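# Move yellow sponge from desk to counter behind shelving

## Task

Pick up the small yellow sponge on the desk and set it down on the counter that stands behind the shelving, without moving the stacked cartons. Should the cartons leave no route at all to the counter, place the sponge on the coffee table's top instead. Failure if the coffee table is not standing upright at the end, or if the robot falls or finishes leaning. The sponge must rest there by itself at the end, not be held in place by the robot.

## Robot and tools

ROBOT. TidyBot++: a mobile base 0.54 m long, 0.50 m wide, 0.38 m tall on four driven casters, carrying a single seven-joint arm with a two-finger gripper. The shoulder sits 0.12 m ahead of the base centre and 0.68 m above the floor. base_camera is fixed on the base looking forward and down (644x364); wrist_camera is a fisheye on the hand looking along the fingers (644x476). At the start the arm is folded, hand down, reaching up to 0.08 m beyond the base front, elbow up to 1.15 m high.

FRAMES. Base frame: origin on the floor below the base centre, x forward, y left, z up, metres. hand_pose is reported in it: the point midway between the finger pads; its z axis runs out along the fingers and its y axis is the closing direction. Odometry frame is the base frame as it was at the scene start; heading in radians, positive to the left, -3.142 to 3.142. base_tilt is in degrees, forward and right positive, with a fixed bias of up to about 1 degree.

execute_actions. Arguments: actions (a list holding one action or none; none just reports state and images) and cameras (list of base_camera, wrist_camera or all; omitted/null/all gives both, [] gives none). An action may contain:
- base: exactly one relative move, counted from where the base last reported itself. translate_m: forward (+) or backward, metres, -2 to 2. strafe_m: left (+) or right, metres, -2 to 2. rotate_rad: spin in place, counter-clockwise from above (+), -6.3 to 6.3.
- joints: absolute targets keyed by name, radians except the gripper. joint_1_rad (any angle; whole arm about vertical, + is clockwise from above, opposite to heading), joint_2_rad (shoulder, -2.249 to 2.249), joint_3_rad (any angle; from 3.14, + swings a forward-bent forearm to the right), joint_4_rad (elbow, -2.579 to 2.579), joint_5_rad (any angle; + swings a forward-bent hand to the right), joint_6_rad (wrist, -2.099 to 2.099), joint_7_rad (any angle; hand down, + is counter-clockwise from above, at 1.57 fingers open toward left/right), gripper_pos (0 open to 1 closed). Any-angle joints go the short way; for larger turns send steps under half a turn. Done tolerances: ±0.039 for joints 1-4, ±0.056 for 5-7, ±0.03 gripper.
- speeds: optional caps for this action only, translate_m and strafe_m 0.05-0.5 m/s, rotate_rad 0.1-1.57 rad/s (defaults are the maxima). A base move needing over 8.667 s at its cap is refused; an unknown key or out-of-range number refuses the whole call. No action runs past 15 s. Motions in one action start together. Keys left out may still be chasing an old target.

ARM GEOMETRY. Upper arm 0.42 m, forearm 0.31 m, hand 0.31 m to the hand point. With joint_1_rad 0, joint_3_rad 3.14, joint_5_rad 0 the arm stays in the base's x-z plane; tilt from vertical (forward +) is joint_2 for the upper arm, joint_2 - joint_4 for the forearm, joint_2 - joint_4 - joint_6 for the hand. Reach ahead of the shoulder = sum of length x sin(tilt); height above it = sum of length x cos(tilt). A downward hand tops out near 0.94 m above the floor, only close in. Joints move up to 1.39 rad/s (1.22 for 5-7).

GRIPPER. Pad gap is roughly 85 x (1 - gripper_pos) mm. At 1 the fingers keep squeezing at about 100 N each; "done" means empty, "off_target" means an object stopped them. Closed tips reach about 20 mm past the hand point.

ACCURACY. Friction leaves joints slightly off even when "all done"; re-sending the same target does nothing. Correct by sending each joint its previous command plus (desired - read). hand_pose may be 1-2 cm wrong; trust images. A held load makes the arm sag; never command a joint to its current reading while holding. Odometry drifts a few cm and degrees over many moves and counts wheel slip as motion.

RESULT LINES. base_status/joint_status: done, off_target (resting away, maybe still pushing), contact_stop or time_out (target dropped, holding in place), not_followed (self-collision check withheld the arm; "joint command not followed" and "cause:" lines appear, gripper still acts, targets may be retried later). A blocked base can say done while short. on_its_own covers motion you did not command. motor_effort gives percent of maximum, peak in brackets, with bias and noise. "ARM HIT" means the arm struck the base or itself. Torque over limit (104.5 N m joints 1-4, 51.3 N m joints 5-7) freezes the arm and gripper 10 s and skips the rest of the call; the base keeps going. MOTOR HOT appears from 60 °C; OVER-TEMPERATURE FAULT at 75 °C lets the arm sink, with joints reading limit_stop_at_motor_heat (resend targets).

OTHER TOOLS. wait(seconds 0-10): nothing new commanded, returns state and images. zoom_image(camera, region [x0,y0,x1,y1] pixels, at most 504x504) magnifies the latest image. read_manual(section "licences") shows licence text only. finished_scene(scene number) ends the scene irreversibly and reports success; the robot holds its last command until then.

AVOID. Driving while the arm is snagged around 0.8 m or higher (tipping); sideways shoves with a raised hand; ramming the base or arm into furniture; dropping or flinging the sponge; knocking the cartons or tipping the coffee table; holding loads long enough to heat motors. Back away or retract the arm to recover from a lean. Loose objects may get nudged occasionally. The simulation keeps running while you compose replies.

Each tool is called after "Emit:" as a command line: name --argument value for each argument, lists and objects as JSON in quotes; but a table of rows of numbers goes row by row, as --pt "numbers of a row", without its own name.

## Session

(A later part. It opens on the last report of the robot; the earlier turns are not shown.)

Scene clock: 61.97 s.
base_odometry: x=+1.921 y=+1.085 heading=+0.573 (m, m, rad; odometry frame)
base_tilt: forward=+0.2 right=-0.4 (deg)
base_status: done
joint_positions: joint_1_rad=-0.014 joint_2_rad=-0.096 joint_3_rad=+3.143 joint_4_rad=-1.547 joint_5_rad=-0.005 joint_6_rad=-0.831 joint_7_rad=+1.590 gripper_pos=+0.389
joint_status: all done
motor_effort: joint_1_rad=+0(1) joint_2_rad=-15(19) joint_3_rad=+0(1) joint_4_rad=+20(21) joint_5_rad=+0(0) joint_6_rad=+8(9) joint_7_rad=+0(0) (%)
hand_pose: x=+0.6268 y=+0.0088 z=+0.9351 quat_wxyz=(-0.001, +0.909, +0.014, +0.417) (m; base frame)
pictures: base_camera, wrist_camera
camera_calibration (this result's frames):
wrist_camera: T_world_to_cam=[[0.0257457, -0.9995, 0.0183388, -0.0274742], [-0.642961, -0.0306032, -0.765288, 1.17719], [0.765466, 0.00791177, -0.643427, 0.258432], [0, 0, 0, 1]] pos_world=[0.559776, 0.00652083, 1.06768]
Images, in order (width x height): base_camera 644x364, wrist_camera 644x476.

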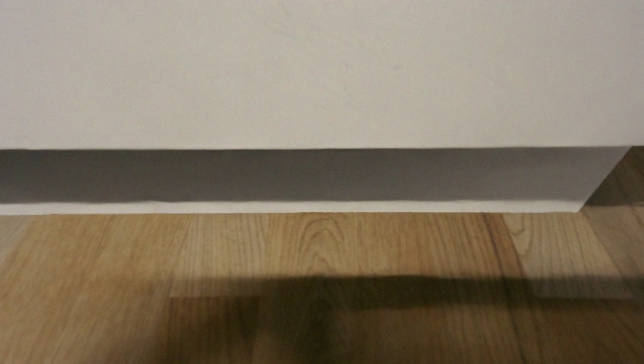

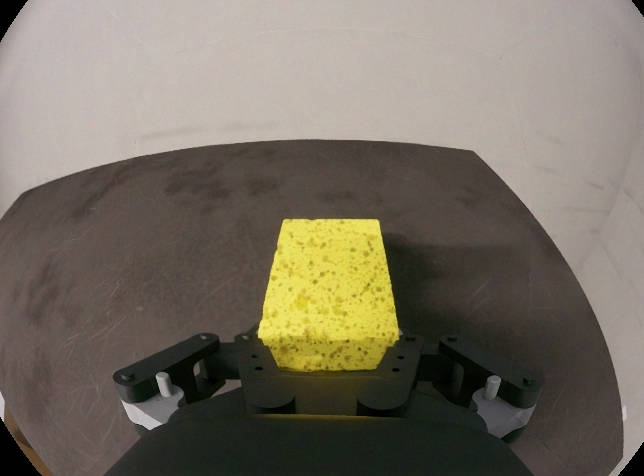

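Emit:
execute_actions --actions '[{"joints": {"joint_4_rad": -1.62, "joint_6_rad": -0.74}}]' --cameras '["wrist_camera"]'

Scene clock: 63.00 s.
base_odometry: x=+1.921 y=+1.085 heading=+0.573 (m, m, rad; odometry frame)
base_tilt: forward=+0.2 right=-0.4 (deg)
base_status: not commanded
joint_positions: joint_1_rad=-0.014 joint_2_rad=-0.100 joint_3_rad=+3.143 joint_4_rad=-1.600 joint_5_rad=-0.005 joint_6_rad=-0.765 joint_7_rad=+1.590 gripper_pos=+0.389
joint_status: all done
motor_effort: joint_1_rad=+0(0) joint_2_rad=-15(16) joint_3_rad=+0(0) joint_4_rad=+18(19) joint_5_rad=+1(1) joint_6_rad=+6(8) joint_7_rad=+0(0) (%)
hand_pose: x=+0.6297 y=+0.0088 z=+0.9234 quat_wxyz=(-0.001, +0.905, +0.013, +0.424) (m; base frame)
pictures: wrist_camera
camera_calibration (this result's frames):
wrist_camera: T_world_to_cam=[[0.0246052, -0.999538, 0.0178679, -0.0262093], [-0.630264, -0.0293837, -0.775824, 1.17185], [0.775991, 0.00782777, -0.630696, 0.230367], [0, 0, 0, 1]] pos_world=[0.560458, 0.00643292, 1.05491]
Images, in order (width x height): wrist_camera 644x476.

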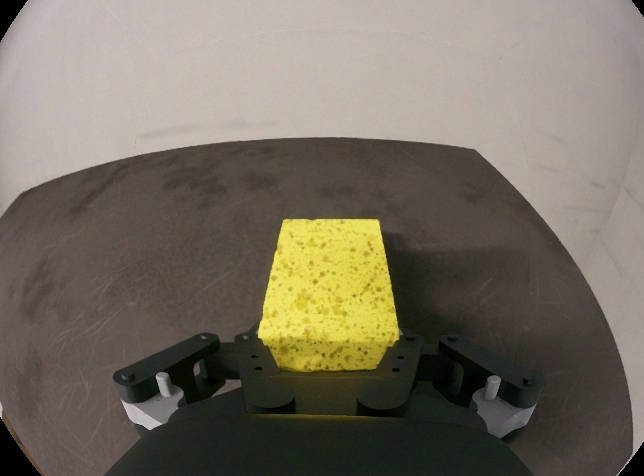

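Emit:
execute_actions --actions '[{"joints": {"gripper_pos": 0.0}}]' --cameras '["wrist_camera"]'

Emit:
execute_actions --actions '[{"joints": {"joint_4_rad": -1.40}}]' --cameras '["wrist_camera"]'

Emit:
execute_actions --actions '[{"base": {"translate_m": -0.3}}]'

Scene clock: 64.30 s.
base_odometry: x=+1.921 y=+1.085 heading=+0.573 (m, m, rad; odometry frame)
base_tilt: forward=+0.2 right=-0.4 (deg)
base_status: not commanded
joint_positions: joint_1_rad=-0.014 joint_2_rad=-0.100 joint_3_rad=+3.143 joint_4_rad=-1.610 joint_5_rad=-0.005 joint_6_rad=-0.765 joint_7_rad=+1.590 gripper_pos=+0.000
joint_status: all done
motor_effort: joint_1_rad=-1(0) joint_2_rad=-16(16) joint_3_rad=-1(1) joint_4_rad=+20(20) joint_5_rad=+1(0) joint_6_rad=+8(9) joint_7_rad=+0(0) (%)
hand_pose: x=+0.6280 y=+0.0088 z=+0.9183 quat_wxyz=(-0.001, +0.907, +0.013, +0.420) (m; base frame)
pictures: wrist_camera
camera_calibration (this result's frames):
wrist_camera: T_world_to_cam=[[0.0247701, -0.999535, 0.017758, -0.026101], [-0.637355, -0.0294748, -0.770006, 1.16599], [0.770172, 0.00775494, -0.637789, 0.238621], [0, 0, 0, 1]] pos_world=[0.560019, 0.0064281, 1.05048]
Images, in order (width x height): wrist_camera 644x476.

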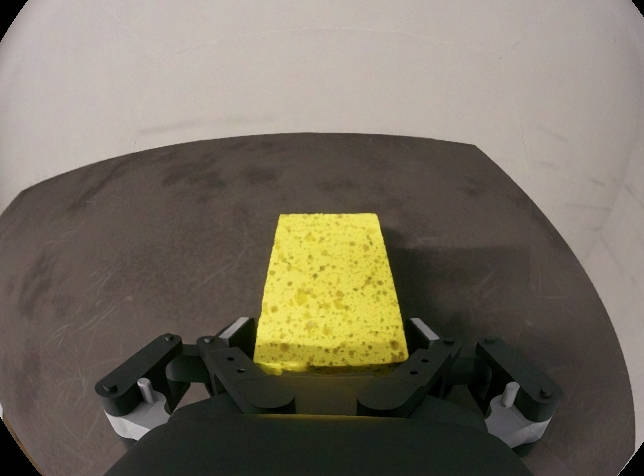

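Scene clock: 65.53 s.
base_odometry: x=+1.921 y=+1.085 heading=+0.573 (m, m, rad; odometry frame)
base_tilt: forward=+0.2 right=-0.4 (deg)
base_status: not commanded
joint_positions: joint_1_rad=-0.014 joint_2_rad=-0.101 joint_3_rad=+3.143 joint_4_rad=-1.405 joint_5_rad=-0.005 joint_6_rad=-0.765 joint_7_rad=+1.590 gripper_pos=+0.000
joint_status: all done
motor_effort: joint_1_rad=+0(0) joint_2_rad=-16(17) joint_3_rad=-1(1) joint_4_rad=+20(22) joint_5_rad=+1(0) joint_6_rad=+8(9) joint_7_rad=+0(0) (%)
hand_pose: x=+0.6532 y=+0.0091 z=+1.0346 quat_wxyz=(-0.001, +0.859, +0.013, +0.511) (m; base frame)
pictures: wrist_camera
camera_calibration (this result's frames):
wrist_camera: T_world_to_cam=[[0.0208608, -0.999585, 0.0198435, -0.0280915], [-0.466793, -0.0272895, -0.883946, 1.27802], [0.884121, 0.00917701, -0.467169, 0.042442], [0, 0, 0, 1]] pos_world=[0.559635, 0.00640731, 1.15009]
Images, in order (width x height): wrist_camera 644x476.

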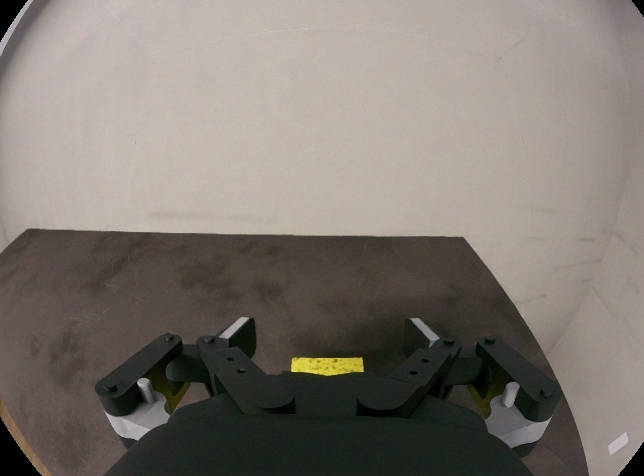

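Scene clock: 67.60 s.
base_odometry: x=+1.668 y=+0.922 heading=+0.573 (m, m, rad; odometry frame)
base_tilt: forward=+0.2 right=-0.4 (deg)
base_status: done
joint_positions: joint_1_rad=-0.017 joint_2_rad=-0.105 joint_3_rad=+3.144 joint_4_rad=-1.404 joint_5_rad=-0.001 joint_6_rad=-0.765 joint_7_rad=+1.590 gripper_pos=+0.000
joint_status: not commanded
motor_effort: joint_1_rad=+0(6) joint_2_rad=-16(19) joint_3_rad=-1(7) joint_4_rad=+20(21) joint_5_rad=+0(2) joint_6_rad=+8(9) joint_7_rad=+0(0) (%)
hand_pose: x=+0.6520 y=+0.0095 z=+1.0370 quat_wxyz=(+0.000, +0.858, +0.014, +0.513) (m; base frame)
pictures: base_camera, wrist_camera
camera_calibration (this result's frames):
wrist_camera: T_world_to_cam=[[0.0222081, -0.999478, 0.0234609, -0.0322843], [-0.462807, -0.0310787, -0.885914, 1.27904], [0.886181, 0.00881658, -0.463256, 0.039181], [0, 0, 0, 1]] pos_world=[0.557943, 0.00713789, 1.15203]
Images, in order (width x height): base_camera 644x364, wrist_camera 644x476.

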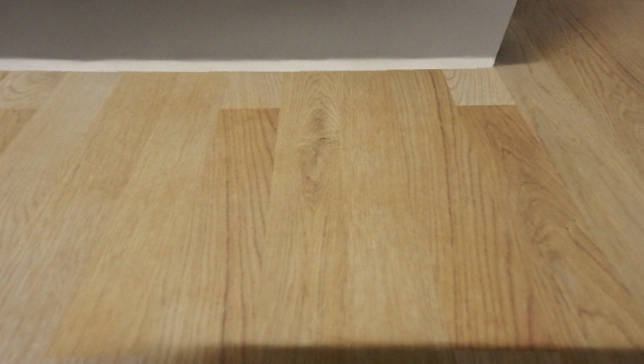

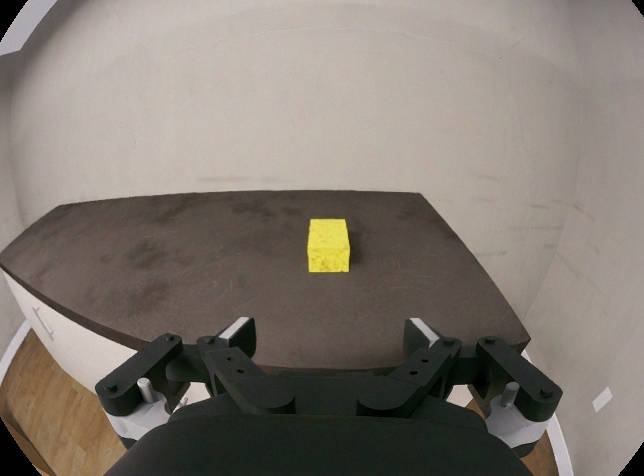

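The yellow sponge is now resting on the counter, well inside the edge, and the robot is clear of it. I'm ending scene 1.

Emit:
finished_scene --scene 1

The scene is finished: the task was done.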